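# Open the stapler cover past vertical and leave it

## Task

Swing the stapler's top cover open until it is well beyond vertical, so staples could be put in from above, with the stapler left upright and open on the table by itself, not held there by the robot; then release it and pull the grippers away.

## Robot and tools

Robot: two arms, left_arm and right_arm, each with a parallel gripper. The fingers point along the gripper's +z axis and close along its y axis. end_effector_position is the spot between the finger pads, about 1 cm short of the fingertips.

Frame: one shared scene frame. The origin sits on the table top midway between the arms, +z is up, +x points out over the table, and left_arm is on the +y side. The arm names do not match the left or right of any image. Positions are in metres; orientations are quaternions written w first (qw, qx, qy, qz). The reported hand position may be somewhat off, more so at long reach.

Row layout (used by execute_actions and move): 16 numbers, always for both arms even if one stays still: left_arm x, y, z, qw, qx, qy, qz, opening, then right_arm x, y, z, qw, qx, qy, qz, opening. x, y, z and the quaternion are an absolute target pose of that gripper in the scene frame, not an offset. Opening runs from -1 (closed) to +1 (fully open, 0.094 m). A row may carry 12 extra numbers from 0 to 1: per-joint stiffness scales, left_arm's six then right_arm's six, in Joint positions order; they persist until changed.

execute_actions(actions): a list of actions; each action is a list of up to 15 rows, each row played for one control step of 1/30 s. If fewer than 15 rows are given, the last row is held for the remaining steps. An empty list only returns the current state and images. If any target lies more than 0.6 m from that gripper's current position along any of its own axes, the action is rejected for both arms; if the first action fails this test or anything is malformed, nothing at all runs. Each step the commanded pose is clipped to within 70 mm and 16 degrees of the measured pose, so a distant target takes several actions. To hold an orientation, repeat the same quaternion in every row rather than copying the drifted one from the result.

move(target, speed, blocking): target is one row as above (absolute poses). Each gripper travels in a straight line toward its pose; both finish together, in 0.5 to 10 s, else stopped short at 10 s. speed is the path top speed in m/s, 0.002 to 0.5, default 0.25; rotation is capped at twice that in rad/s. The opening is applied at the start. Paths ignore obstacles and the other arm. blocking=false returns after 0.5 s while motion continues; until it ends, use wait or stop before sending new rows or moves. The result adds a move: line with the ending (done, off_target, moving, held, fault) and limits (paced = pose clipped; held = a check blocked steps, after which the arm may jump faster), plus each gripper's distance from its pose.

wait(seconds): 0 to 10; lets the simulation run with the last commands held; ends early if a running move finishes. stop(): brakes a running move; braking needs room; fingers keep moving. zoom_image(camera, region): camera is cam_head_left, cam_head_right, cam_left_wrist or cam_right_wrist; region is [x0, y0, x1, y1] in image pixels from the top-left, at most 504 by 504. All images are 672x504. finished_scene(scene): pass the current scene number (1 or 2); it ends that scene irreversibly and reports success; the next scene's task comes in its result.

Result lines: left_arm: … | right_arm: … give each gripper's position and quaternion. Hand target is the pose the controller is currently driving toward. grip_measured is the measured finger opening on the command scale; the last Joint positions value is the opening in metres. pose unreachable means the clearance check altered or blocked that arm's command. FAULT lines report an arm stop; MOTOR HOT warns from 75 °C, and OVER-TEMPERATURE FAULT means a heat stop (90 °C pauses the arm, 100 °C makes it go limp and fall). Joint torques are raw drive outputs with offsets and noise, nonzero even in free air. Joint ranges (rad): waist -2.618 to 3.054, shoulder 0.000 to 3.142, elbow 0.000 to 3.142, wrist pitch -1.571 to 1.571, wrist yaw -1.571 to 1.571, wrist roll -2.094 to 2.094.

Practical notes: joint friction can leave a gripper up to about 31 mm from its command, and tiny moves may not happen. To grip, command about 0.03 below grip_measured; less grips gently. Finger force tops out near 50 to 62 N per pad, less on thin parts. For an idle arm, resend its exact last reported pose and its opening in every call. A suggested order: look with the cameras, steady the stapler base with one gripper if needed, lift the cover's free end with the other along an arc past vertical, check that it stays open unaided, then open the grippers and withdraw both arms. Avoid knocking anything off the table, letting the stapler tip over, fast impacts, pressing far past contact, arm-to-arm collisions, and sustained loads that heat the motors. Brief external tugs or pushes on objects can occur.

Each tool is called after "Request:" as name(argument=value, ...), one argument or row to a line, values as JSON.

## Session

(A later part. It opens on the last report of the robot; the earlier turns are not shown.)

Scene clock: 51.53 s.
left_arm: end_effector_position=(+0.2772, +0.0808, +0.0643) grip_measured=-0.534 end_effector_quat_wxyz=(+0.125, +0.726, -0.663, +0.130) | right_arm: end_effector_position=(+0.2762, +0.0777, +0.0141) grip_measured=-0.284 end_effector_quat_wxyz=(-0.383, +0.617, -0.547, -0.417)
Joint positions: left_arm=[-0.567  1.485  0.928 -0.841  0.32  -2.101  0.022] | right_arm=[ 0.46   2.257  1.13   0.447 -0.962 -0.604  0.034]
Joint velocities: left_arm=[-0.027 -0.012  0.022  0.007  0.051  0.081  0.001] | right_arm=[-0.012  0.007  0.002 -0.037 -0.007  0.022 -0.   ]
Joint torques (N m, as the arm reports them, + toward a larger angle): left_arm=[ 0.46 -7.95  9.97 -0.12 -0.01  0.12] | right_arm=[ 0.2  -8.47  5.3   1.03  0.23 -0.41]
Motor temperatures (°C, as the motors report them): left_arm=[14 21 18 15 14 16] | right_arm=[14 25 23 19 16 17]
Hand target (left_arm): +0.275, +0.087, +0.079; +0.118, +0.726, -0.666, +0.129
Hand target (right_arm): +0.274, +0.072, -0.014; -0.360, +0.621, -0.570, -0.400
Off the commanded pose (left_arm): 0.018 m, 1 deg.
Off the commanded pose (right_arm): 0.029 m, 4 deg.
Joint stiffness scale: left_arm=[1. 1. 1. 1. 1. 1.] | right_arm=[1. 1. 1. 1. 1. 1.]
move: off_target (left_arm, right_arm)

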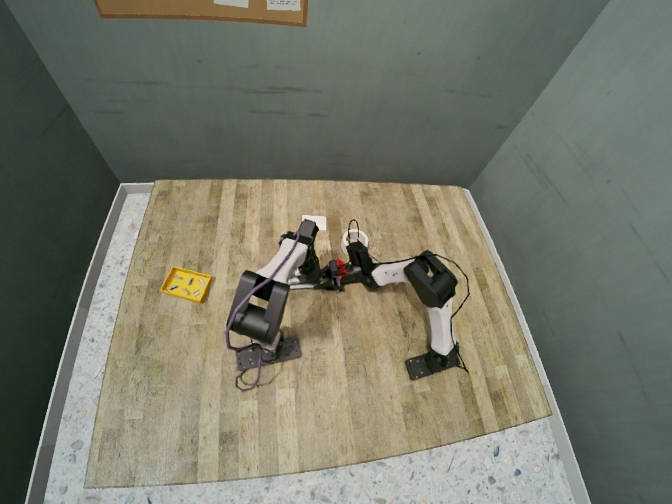

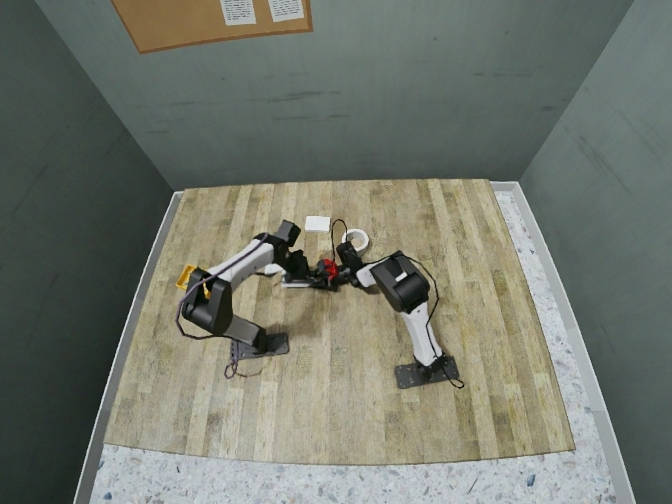

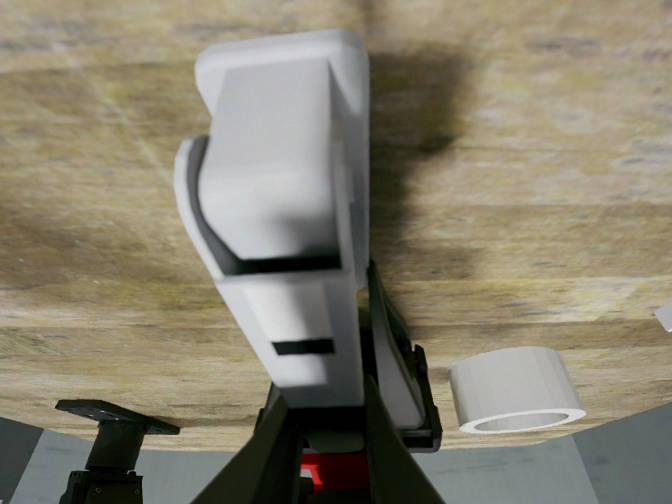

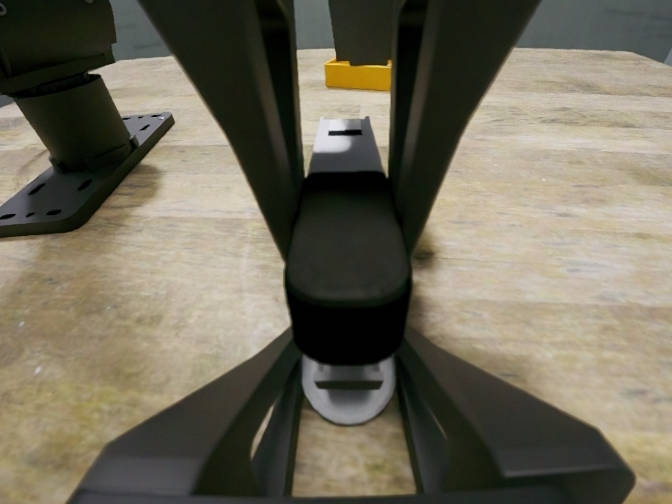

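Request:
move(
  target=[0.272,0.112,0.098,-0.118,-0.726,0.666,-0.128,-0.548,0.275,0.073,-0.008,0.36,-0.62,0.57,0.40,-0.33],
  speed=0.025,
)

Request:
move(
  target=[0.269,0.144,0.118,-0.118,-0.726,0.666,-0.128,-0.548,0.275,0.073,-0.005,0.36,-0.62,0.57,0.40,-0.33],
  speed=0.03,
)

Request:
move(
  target=[0.265,0.187,0.128,-0.118,-0.726,0.666,-0.128,-0.548,0.275,0.073,-0.002,0.36,-0.62,0.57,0.40,-0.33],
  speed=0.03,
)

Scene clock: 54.23 s.
left_arm: end_effector_position=(+0.2749, +0.0952, +0.0885) grip_measured=-0.532 end_effector_quat_wxyz=(+0.145, +0.722, -0.661, +0.143) | right_arm: end_effector_position=(+0.2754, +0.0792, +0.0134) grip_measured=-0.284 end_effector_quat_wxyz=(-0.382, +0.617, -0.549, -0.415)
Joint positions: left_arm=[-0.484  1.432  0.969 -0.953  0.381 -2.017  0.022] | right_arm=[ 0.466  2.257  1.13   0.448 -0.954 -0.599  0.034]
Joint velocities: left_arm=[ 0.012 -0.007 -0.007 -0.007 -0.066  0.007  0.   ] | right_arm=[ 0.012 -0.007 -0.002 -0.11   0.007 -0.022  0.   ]
Joint torques (N m, as the arm reports them, + toward a larger angle): left_arm=[ 1.12 -7.2   9.62 -0.15 -0.45  0.19] | right_arm=[-0.21 -9.92  5.39  0.89  0.15 -0.43]
Motor temperatures (°C, as the motors report them): left_arm=[14 21 18 15 14 16] | right_arm=[14 25 23 19 16 17]
Hand target (left_arm): +0.272, +0.111, +0.097; +0.120, +0.726, -0.665, +0.129
Hand target (right_arm): +0.274, +0.072, -0.007; -0.361, +0.620, -0.570, -0.400
Off the commanded pose (left_arm): 0.020 m, 4 deg.
Off the commanded pose (right_arm): 0.022 m, 4 deg.
Joint stiffness scale: left_arm=[1. 1. 1. 1. 1. 1.] | right_arm=[1. 1. 1. 1. 1. 1.]
move: off_target (left_arm, right_arm)

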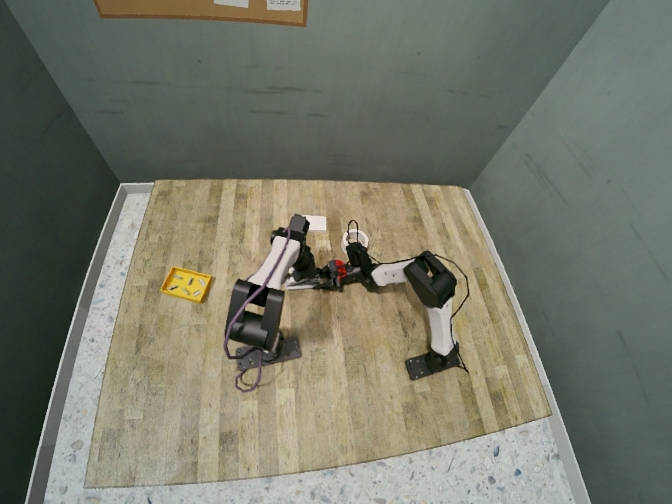

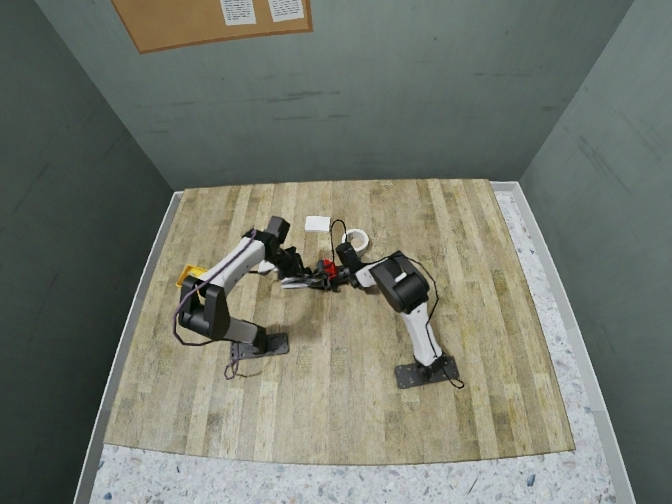

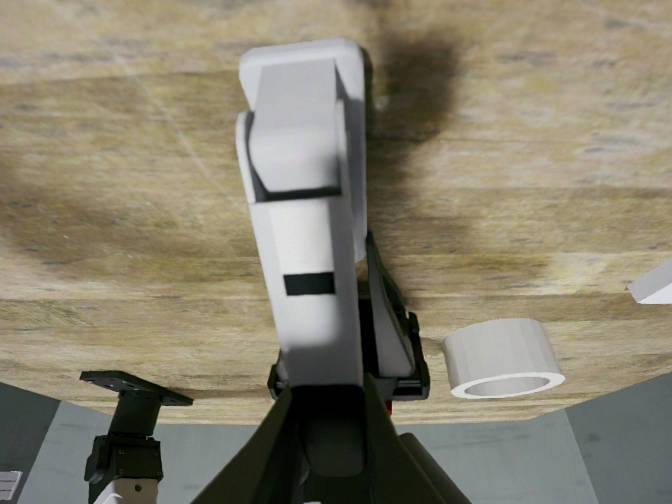

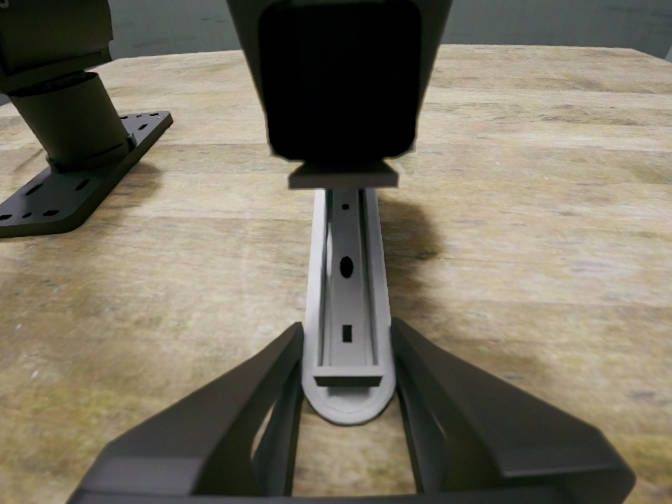

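Scene clock: 56.43 s.
left_arm: end_effector_position=(+0.2716, +0.1225, +0.1125) grip_measured=-0.532 end_effector_quat_wxyz=(+0.158, +0.718, -0.660, +0.152) | right_arm: end_effector_position=(+0.2738, +0.0806, +0.0127) grip_measured=-0.284 end_effector_quat_wxyz=(-0.379, +0.617, -0.551, -0.416)
Joint positions: left_arm=[-0.353  1.389  1.023 -1.102  0.431 -1.875  0.022] | right_arm=[ 0.471  2.257  1.13   0.446 -0.95  -0.594  0.034]
Joint velocities: left_arm=[ 0.012 -0.007 -0.002 -0.095  0.037  0.037  0.   ] | right_arm=[-0.012 -0.007  0.012 -0.007  0.007  0.022 -0.   ]
Joint torques (N m, as the arm reports them, + toward a larger angle): left_arm=[ 1.04 -6.58  9.46 -0.14 -0.78  0.17] | right_arm=[ -0.62 -10.5    5.45   0.85   0.11  -0.46]
Motor temperatures (°C, as the motors report them): left_arm=[14 21 18 15 14 16] | right_arm=[14 26 23 19 16 17]
Hand target (left_arm): +0.269, +0.142, +0.118; +0.121, +0.725, -0.665, +0.129
Hand target (right_arm): +0.274, +0.072, -0.005; -0.361, +0.620, -0.570, -0.401
Off the commanded pose (left_arm): 0.022 m, 6 deg.
Off the commanded pose (right_arm): 0.019 m, 4 deg.
Joint stiffness scale: left_arm=[1. 1. 1. 1. 1. 1.] | right_arm=[1. 1. 1. 1. 1. 1.]
move: off_target (left_arm, right_arm)

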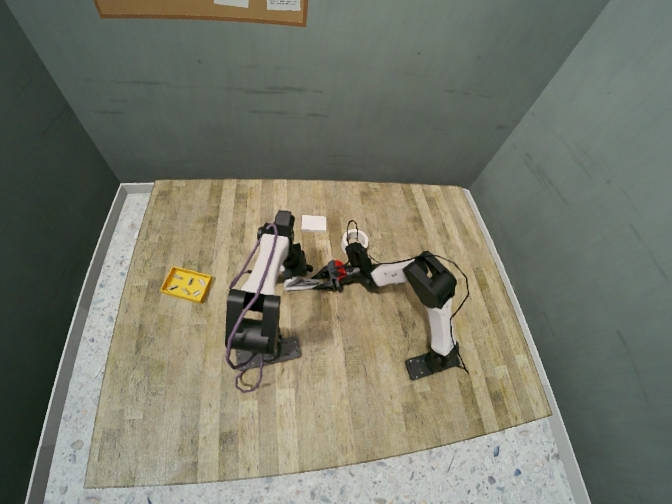

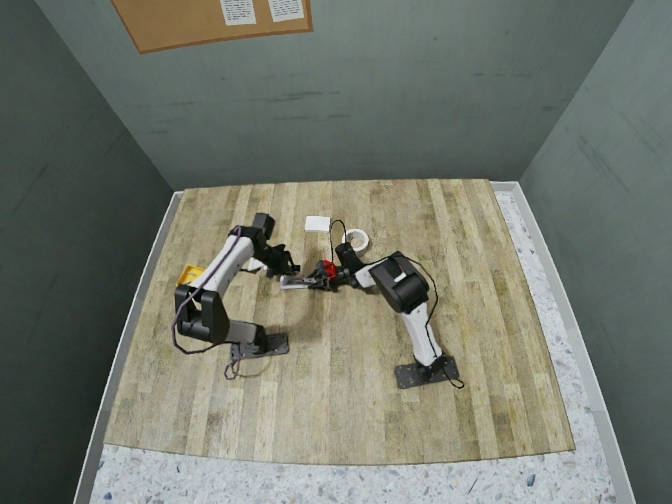

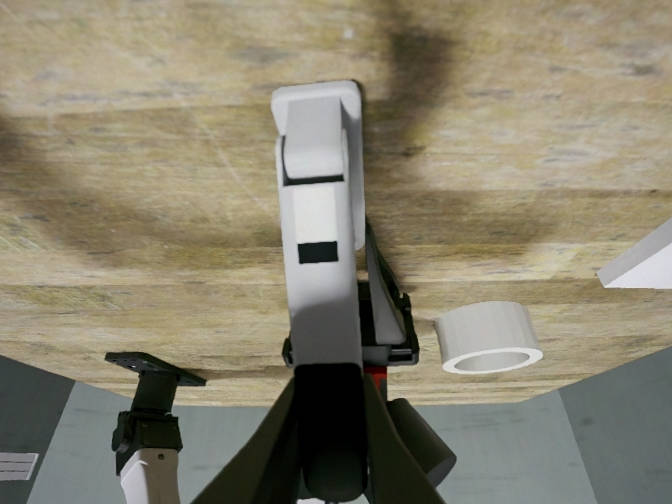

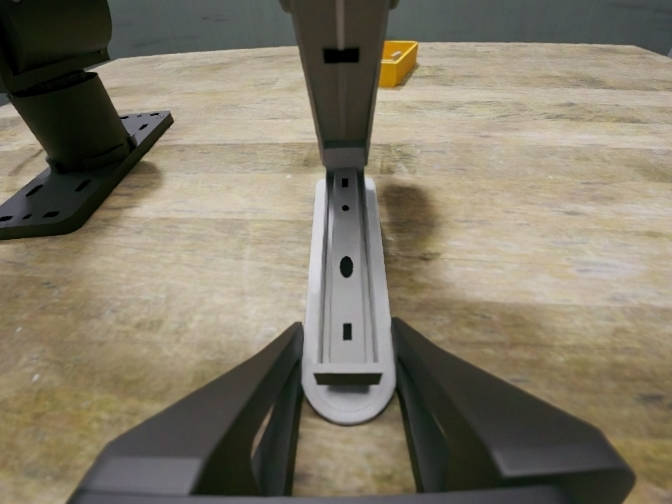

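Scene clock: 58.93 s.
left_arm: end_effector_position=(+0.2676, +0.1637, +0.1247) grip_measured=-0.532 end_effector_quat_wxyz=(+0.165, +0.716, -0.659, +0.160) | right_arm: end_effector_position=(+0.2736, +0.0808, +0.0117) grip_measured=-0.284 end_effector_quat_wxyz=(-0.379, +0.617, -0.552, -0.414)
Joint positions: left_arm=[-0.16   1.376  1.056 -1.237  0.463 -1.662  0.022] | right_arm=[ 0.473  2.257  1.13   0.442 -0.944 -0.596  0.034]
Joint velocities: left_arm=[ 0.017  0.002  0.002 -0.022  0.051 -0.051  0.001] | right_arm=[-0.002  0.007 -0.012  0.051  0.007 -0.051 -0.002]
Joint torques (N m, as the arm reports them, + toward a larger angle): left_arm=[ 1.13 -6.22  9.26 -0.12 -0.94  0.14] | right_arm=[ -0.77 -11.09   5.52   0.81   0.06  -0.43]
Motor temperatures (°C, as the motors report them): left_arm=[14 21 19 15 14 16] | right_arm=[14 26 23 19 16 17]
Hand target (left_arm): +0.265, +0.185, +0.129; +0.122, +0.726, -0.665, +0.130
Hand target (right_arm): +0.274, +0.072, -0.002; -0.361, +0.620, -0.570, -0.401
Off the commanded pose (left_arm): 0.024 m, 7 deg.
Off the commanded pose (right_arm): 0.016 m, 3 deg.
Joint stiffness scale: left_arm=[1. 1. 1. 1. 1. 1.] | right_arm=[1. 1. 1. 1. 1. 1.]
move: off_target (left_arm, right_arm)

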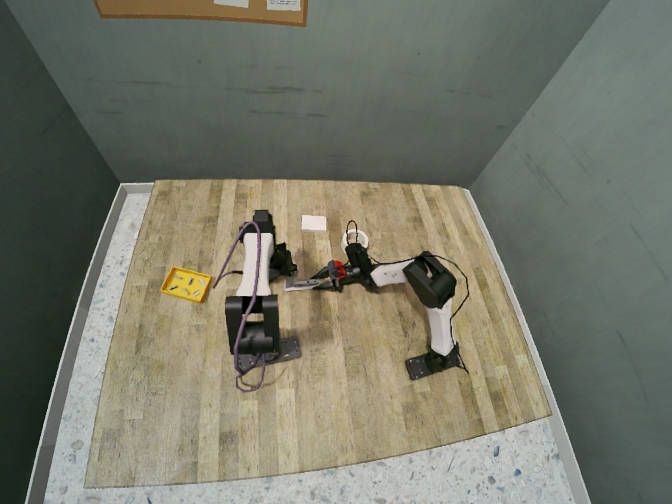

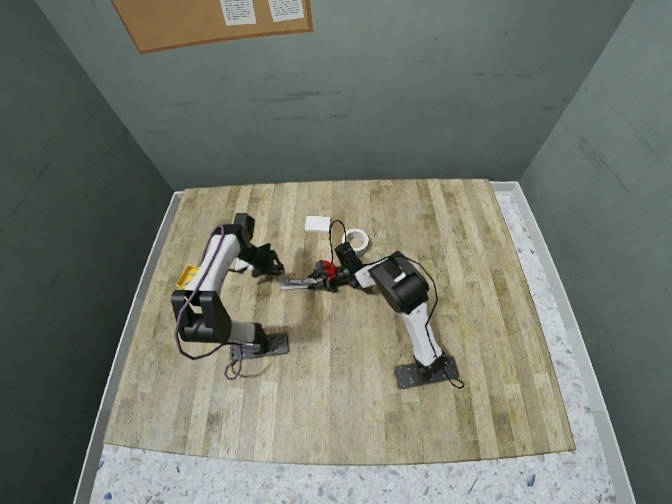

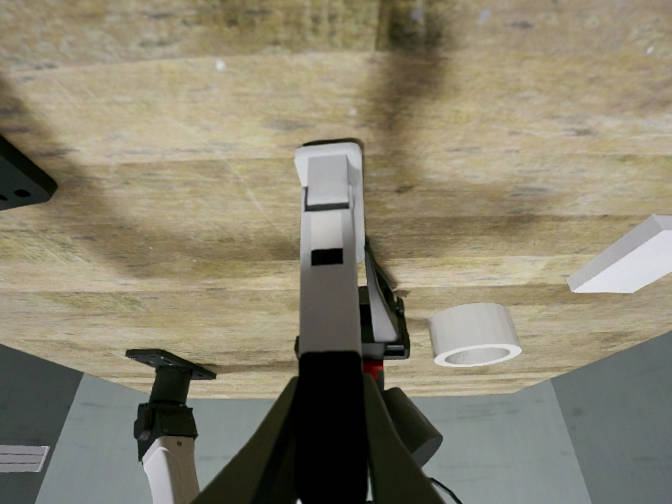

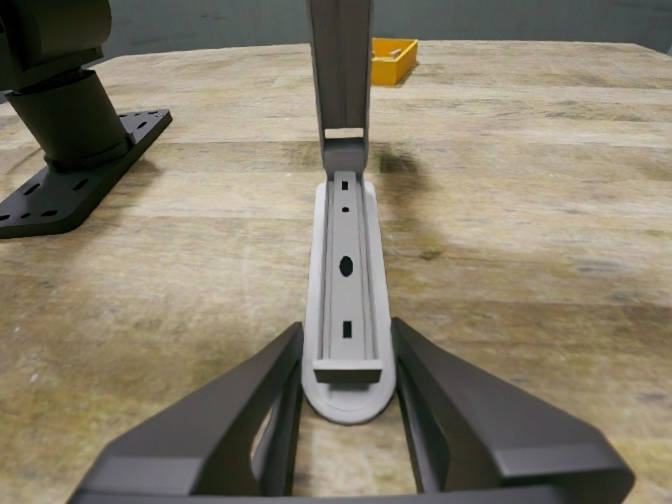

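Request:
move(
  target=[0.261,0.235,0.12,-0.118,-0.726,0.666,-0.128,-0.548,0.275,0.073,0.0,0.36,-0.62,0.57,0.40,-0.33],
  speed=0.03,
)

Request:
move(
  target=[0.258,0.272,0.097,-0.118,-0.726,0.666,-0.128,-0.548,0.275,0.073,0.003,0.36,-0.62,0.57,0.40,-0.33],
  speed=0.03,
)

Request:
move(
  target=[0.26,0.249,0.101,-0.15,-0.72,0.66,-0.155,-0.548,0.272,0.082,0.009,0.375,-0.617,0.555,0.414,-0.33],
  speed=0.02,
)

Request:
zoom_image(
  camera="cam_head_right",
  region=[230,230,360,320],
)

Scene clock: 63.03 s.
left_arm: end_effector_position=(+0.2591, +0.2088, +0.1255) grip_measured=-0.532 end_effector_quat_wxyz=(+0.162, +0.719, -0.655, +0.168) | right_arm: end_effector_position=(+0.2712, +0.0832, +0.0126) grip_measured=-0.284 end_effector_quat_wxyz=(-0.381, +0.621, -0.546, -0.414)
Joint positions: left_arm=[ 0.057  1.376  1.056 -1.327  0.465 -1.433  0.022] | right_arm=[ 0.479  2.257  1.13   0.447 -0.946 -0.604  0.034]
Joint velocities: left_arm=[ 0.002 -0.007 -0.017  0.022 -0.007 -0.095  0.   ] | right_arm=[-0.007 -0.007  0.002  0.051  0.051 -0.037  0.   ]
Joint torques (N m, as the arm reports them, + toward a larger angle): left_arm=[ 1.59 -3.95  8.79  0.23 -1.    0.23] | right_arm=[ -1.34 -11.53   5.49   0.73   0.07  -0.33]
Motor temperatures (°C, as the motors report them): left_arm=[14 21 19 15 15 16] | right_arm=[14 27 23 19 16 17]
Hand target (left_arm): +0.260, +0.233, +0.122; +0.122, +0.726, -0.664, +0.130
Hand target (right_arm): +0.274, +0.073, +0.000; -0.361, +0.620, -0.570, -0.401
Off the commanded pose (left_arm): 0.027 m, 7 deg.
Off the commanded pose (right_arm): 0.017 m, 4 deg.
Joint stiffness scale: left_arm=[1. 1. 1. 1. 1. 1.] | right_arm=[1. 1. 1. 1. 1. 1.]
move: off_target (left_arm, right_arm)

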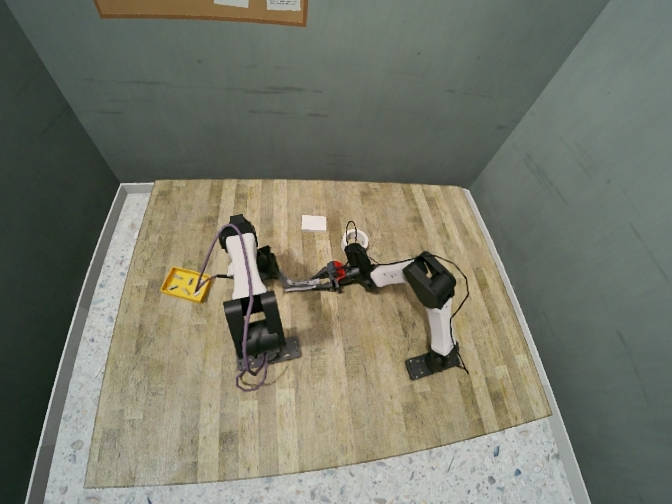

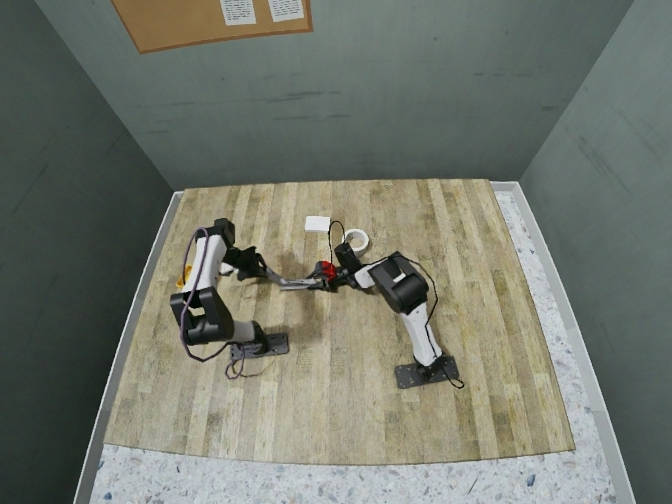

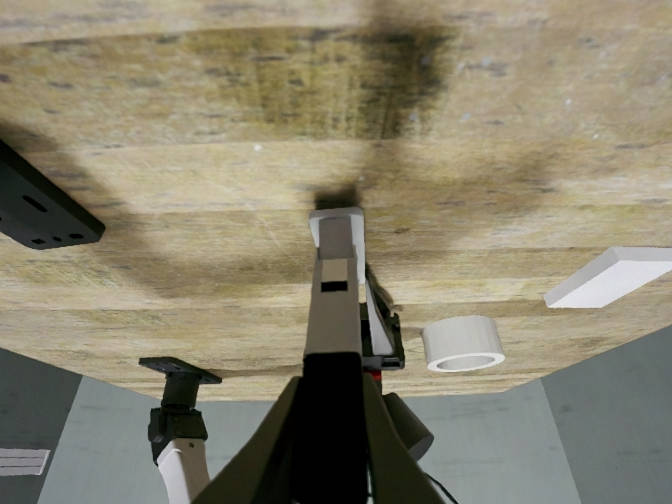

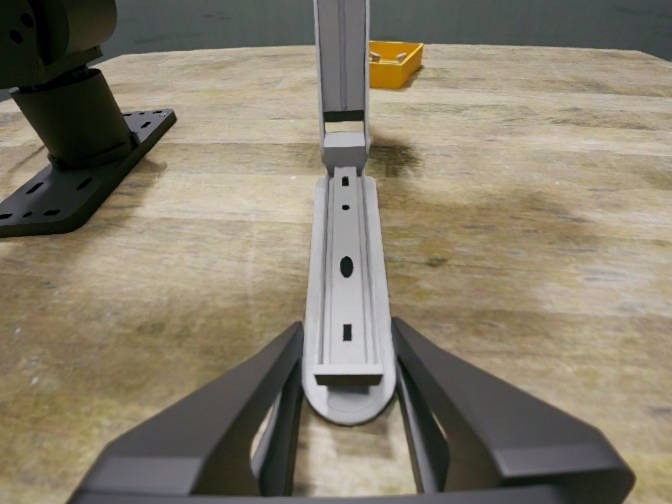

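Scene clock: 65.60 s.
left_arm: end_effector_position=(+0.2534, +0.2369, +0.1113) grip_measured=-0.532 end_effector_quat_wxyz=(+0.178, +0.717, -0.651, +0.176) | right_arm: end_effector_position=(+0.2679, +0.0860, +0.0143) grip_measured=-0.284 end_effector_quat_wxyz=(-0.377, +0.622, -0.546, -0.416)
Joint positions: left_arm=[ 0.211  1.432  1.031 -1.343  0.478 -1.259  0.022] | right_arm=[ 0.488  2.251  1.13   0.441 -0.944 -0.595  0.034]
Joint velocities: left_arm=[ 0.007  0.012  0.022 -0.007 -0.081 -0.022 -0.001] | right_arm=[-0.017  0.007 -0.022 -0.066 -0.051 -0.037 -0.   ]
Joint torques (N m, as the arm reports them, + toward a larger angle): left_arm=[ 2.04 -4.08  7.36  0.69 -1.3   0.15] | right_arm=[ -2.1  -11.71   5.52   0.73   0.06  -0.41]
Motor temperatures (°C, as the motors report them): left_arm=[14 21 19 15 15 16] | right_arm=[14 28 23 19 16 17]
Hand target (left_arm): +0.257, +0.269, +0.101; +0.122, +0.727, -0.663, +0.130
Hand target (right_arm): +0.274, +0.073, +0.003; -0.361, +0.620, -0.570, -0.401
Off the commanded pose (left_arm): 0.038 m, 9 deg.
Off the commanded pose (right_arm): 0.019 m, 4 deg.
Joint stiffness scale: left_arm=[1. 1. 1. 1. 1. 1.] | right_arm=[1. 1. 1. 1. 1. 1.]
move: off_target (left_arm, right_arm)

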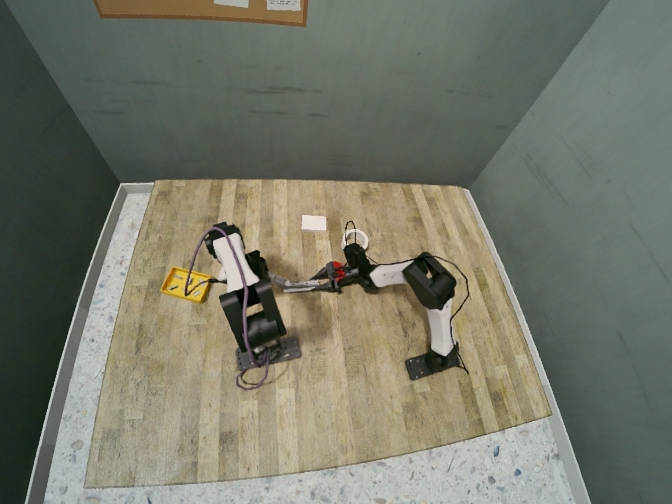

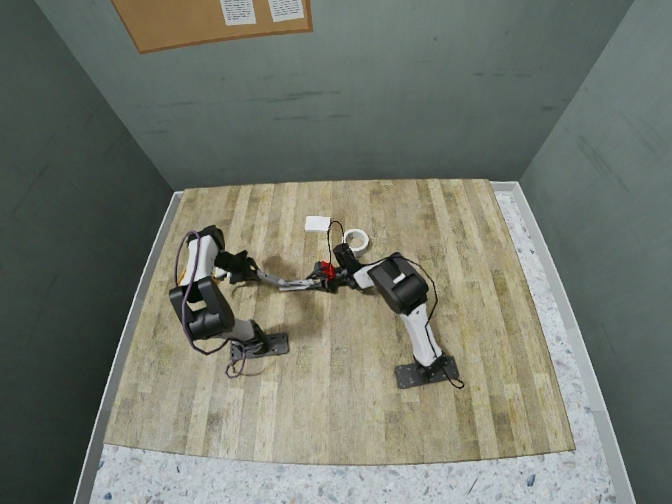

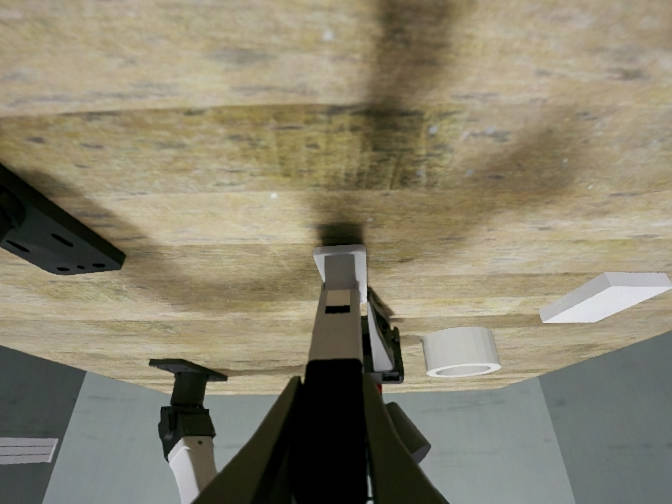

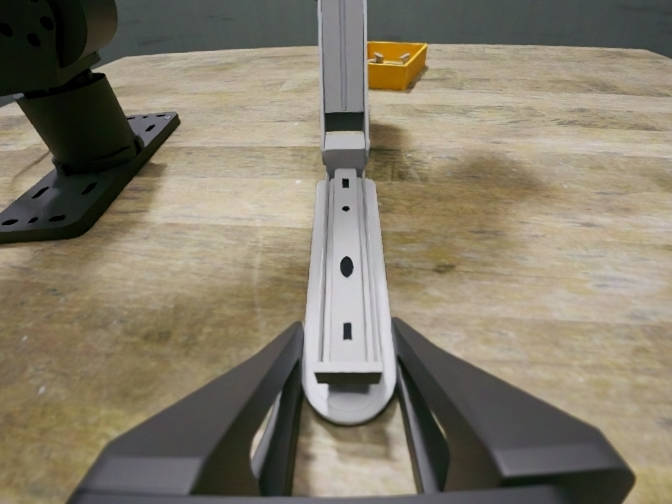

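Scene clock: 67.63 s.
left_arm: end_effector_position=(+0.2540, +0.2355, +0.1113) grip_measured=-0.532 end_effector_quat_wxyz=(+0.178, +0.717, -0.651, +0.177) | right_arm: end_effector_position=(+0.2681, +0.0867, +0.0145) grip_measured=-0.284 end_effector_quat_wxyz=(-0.377, +0.620, -0.548, -0.416)
Joint positions: left_arm=[ 0.204  1.432  1.031 -1.34   0.48  -1.266  0.022] | right_arm=[ 0.49   2.251  1.13   0.445 -0.941 -0.588  0.034]
Joint velocities: left_arm=[-0.007 -0.002 -0.007 -0.022  0.022  0.022  0.001] | right_arm=[-0.002 -0.007 -0.017 -0.022 -0.037  0.007  0.   ]
Joint torques (N m, as the arm reports them, + toward a larger angle): left_arm=[-0.09 -3.72  6.48  0.63 -0.48 -0.06] | right_arm=[ -1.04 -10.67   5.5    1.37  -0.16  -0.06]
Motor temperatures (°C, as the motors report them): left_arm=[14 20 19 15 15 16] | right_arm=[14 28 23 19 16 17]
Hand target (left_arm): +0.260, +0.249, +0.102; +0.150, +0.720, -0.659, +0.156
Hand target (right_arm): +0.272, +0.082, +0.009; -0.375, +0.617, -0.555, -0.414
Off the commanded pose (left_arm): 0.018 m, 4 deg.
Off the commanded pose (right_arm): 0.008 m, 1 deg.
Joint stiffness scale: left_arm=[1. 1. 1. 1. 1. 1.] | right_arm=[1. 1. 1. 1. 1. 1.]
move: off_target (left_arm)

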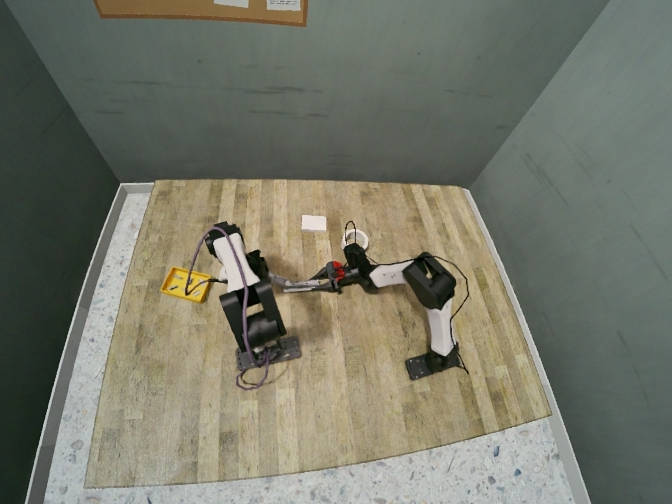

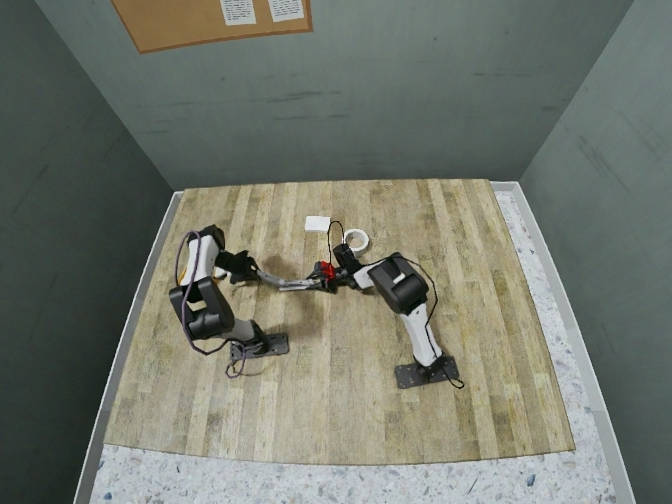

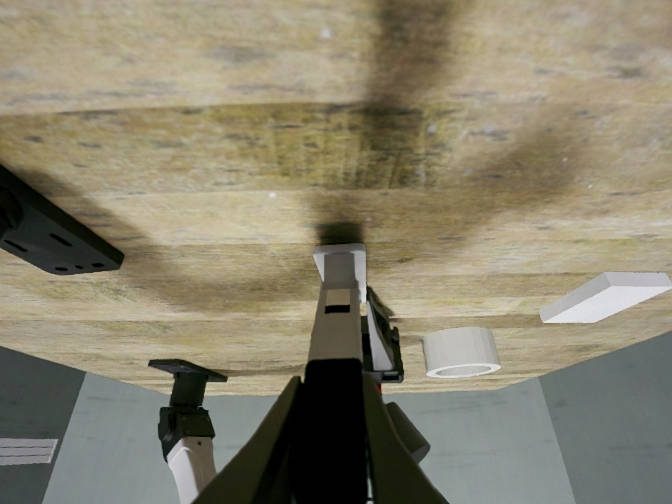

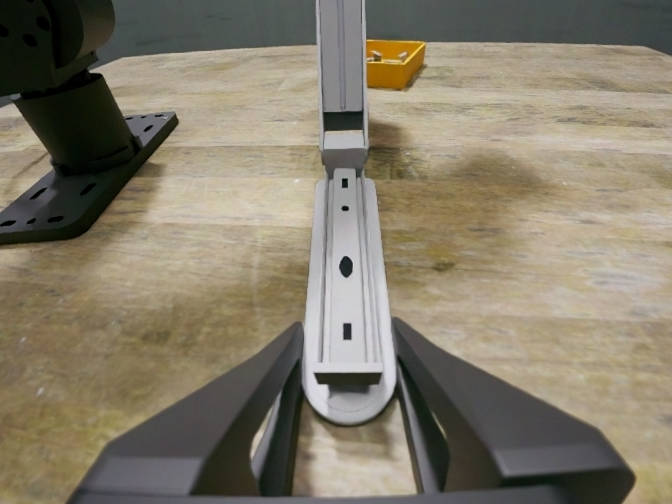

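Region (230, 230, 360, 320) of cam_head_right's 672x504 image, scaled by 3.877, with more detail than that image has; it fills the top 349 rows of this view, and the rest is white.

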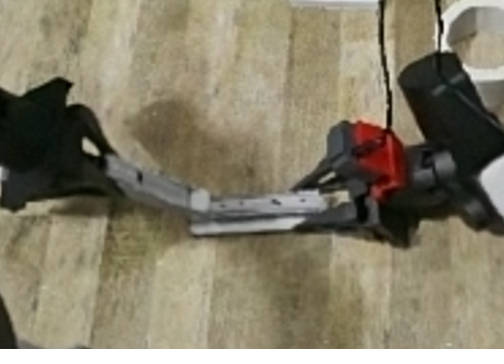

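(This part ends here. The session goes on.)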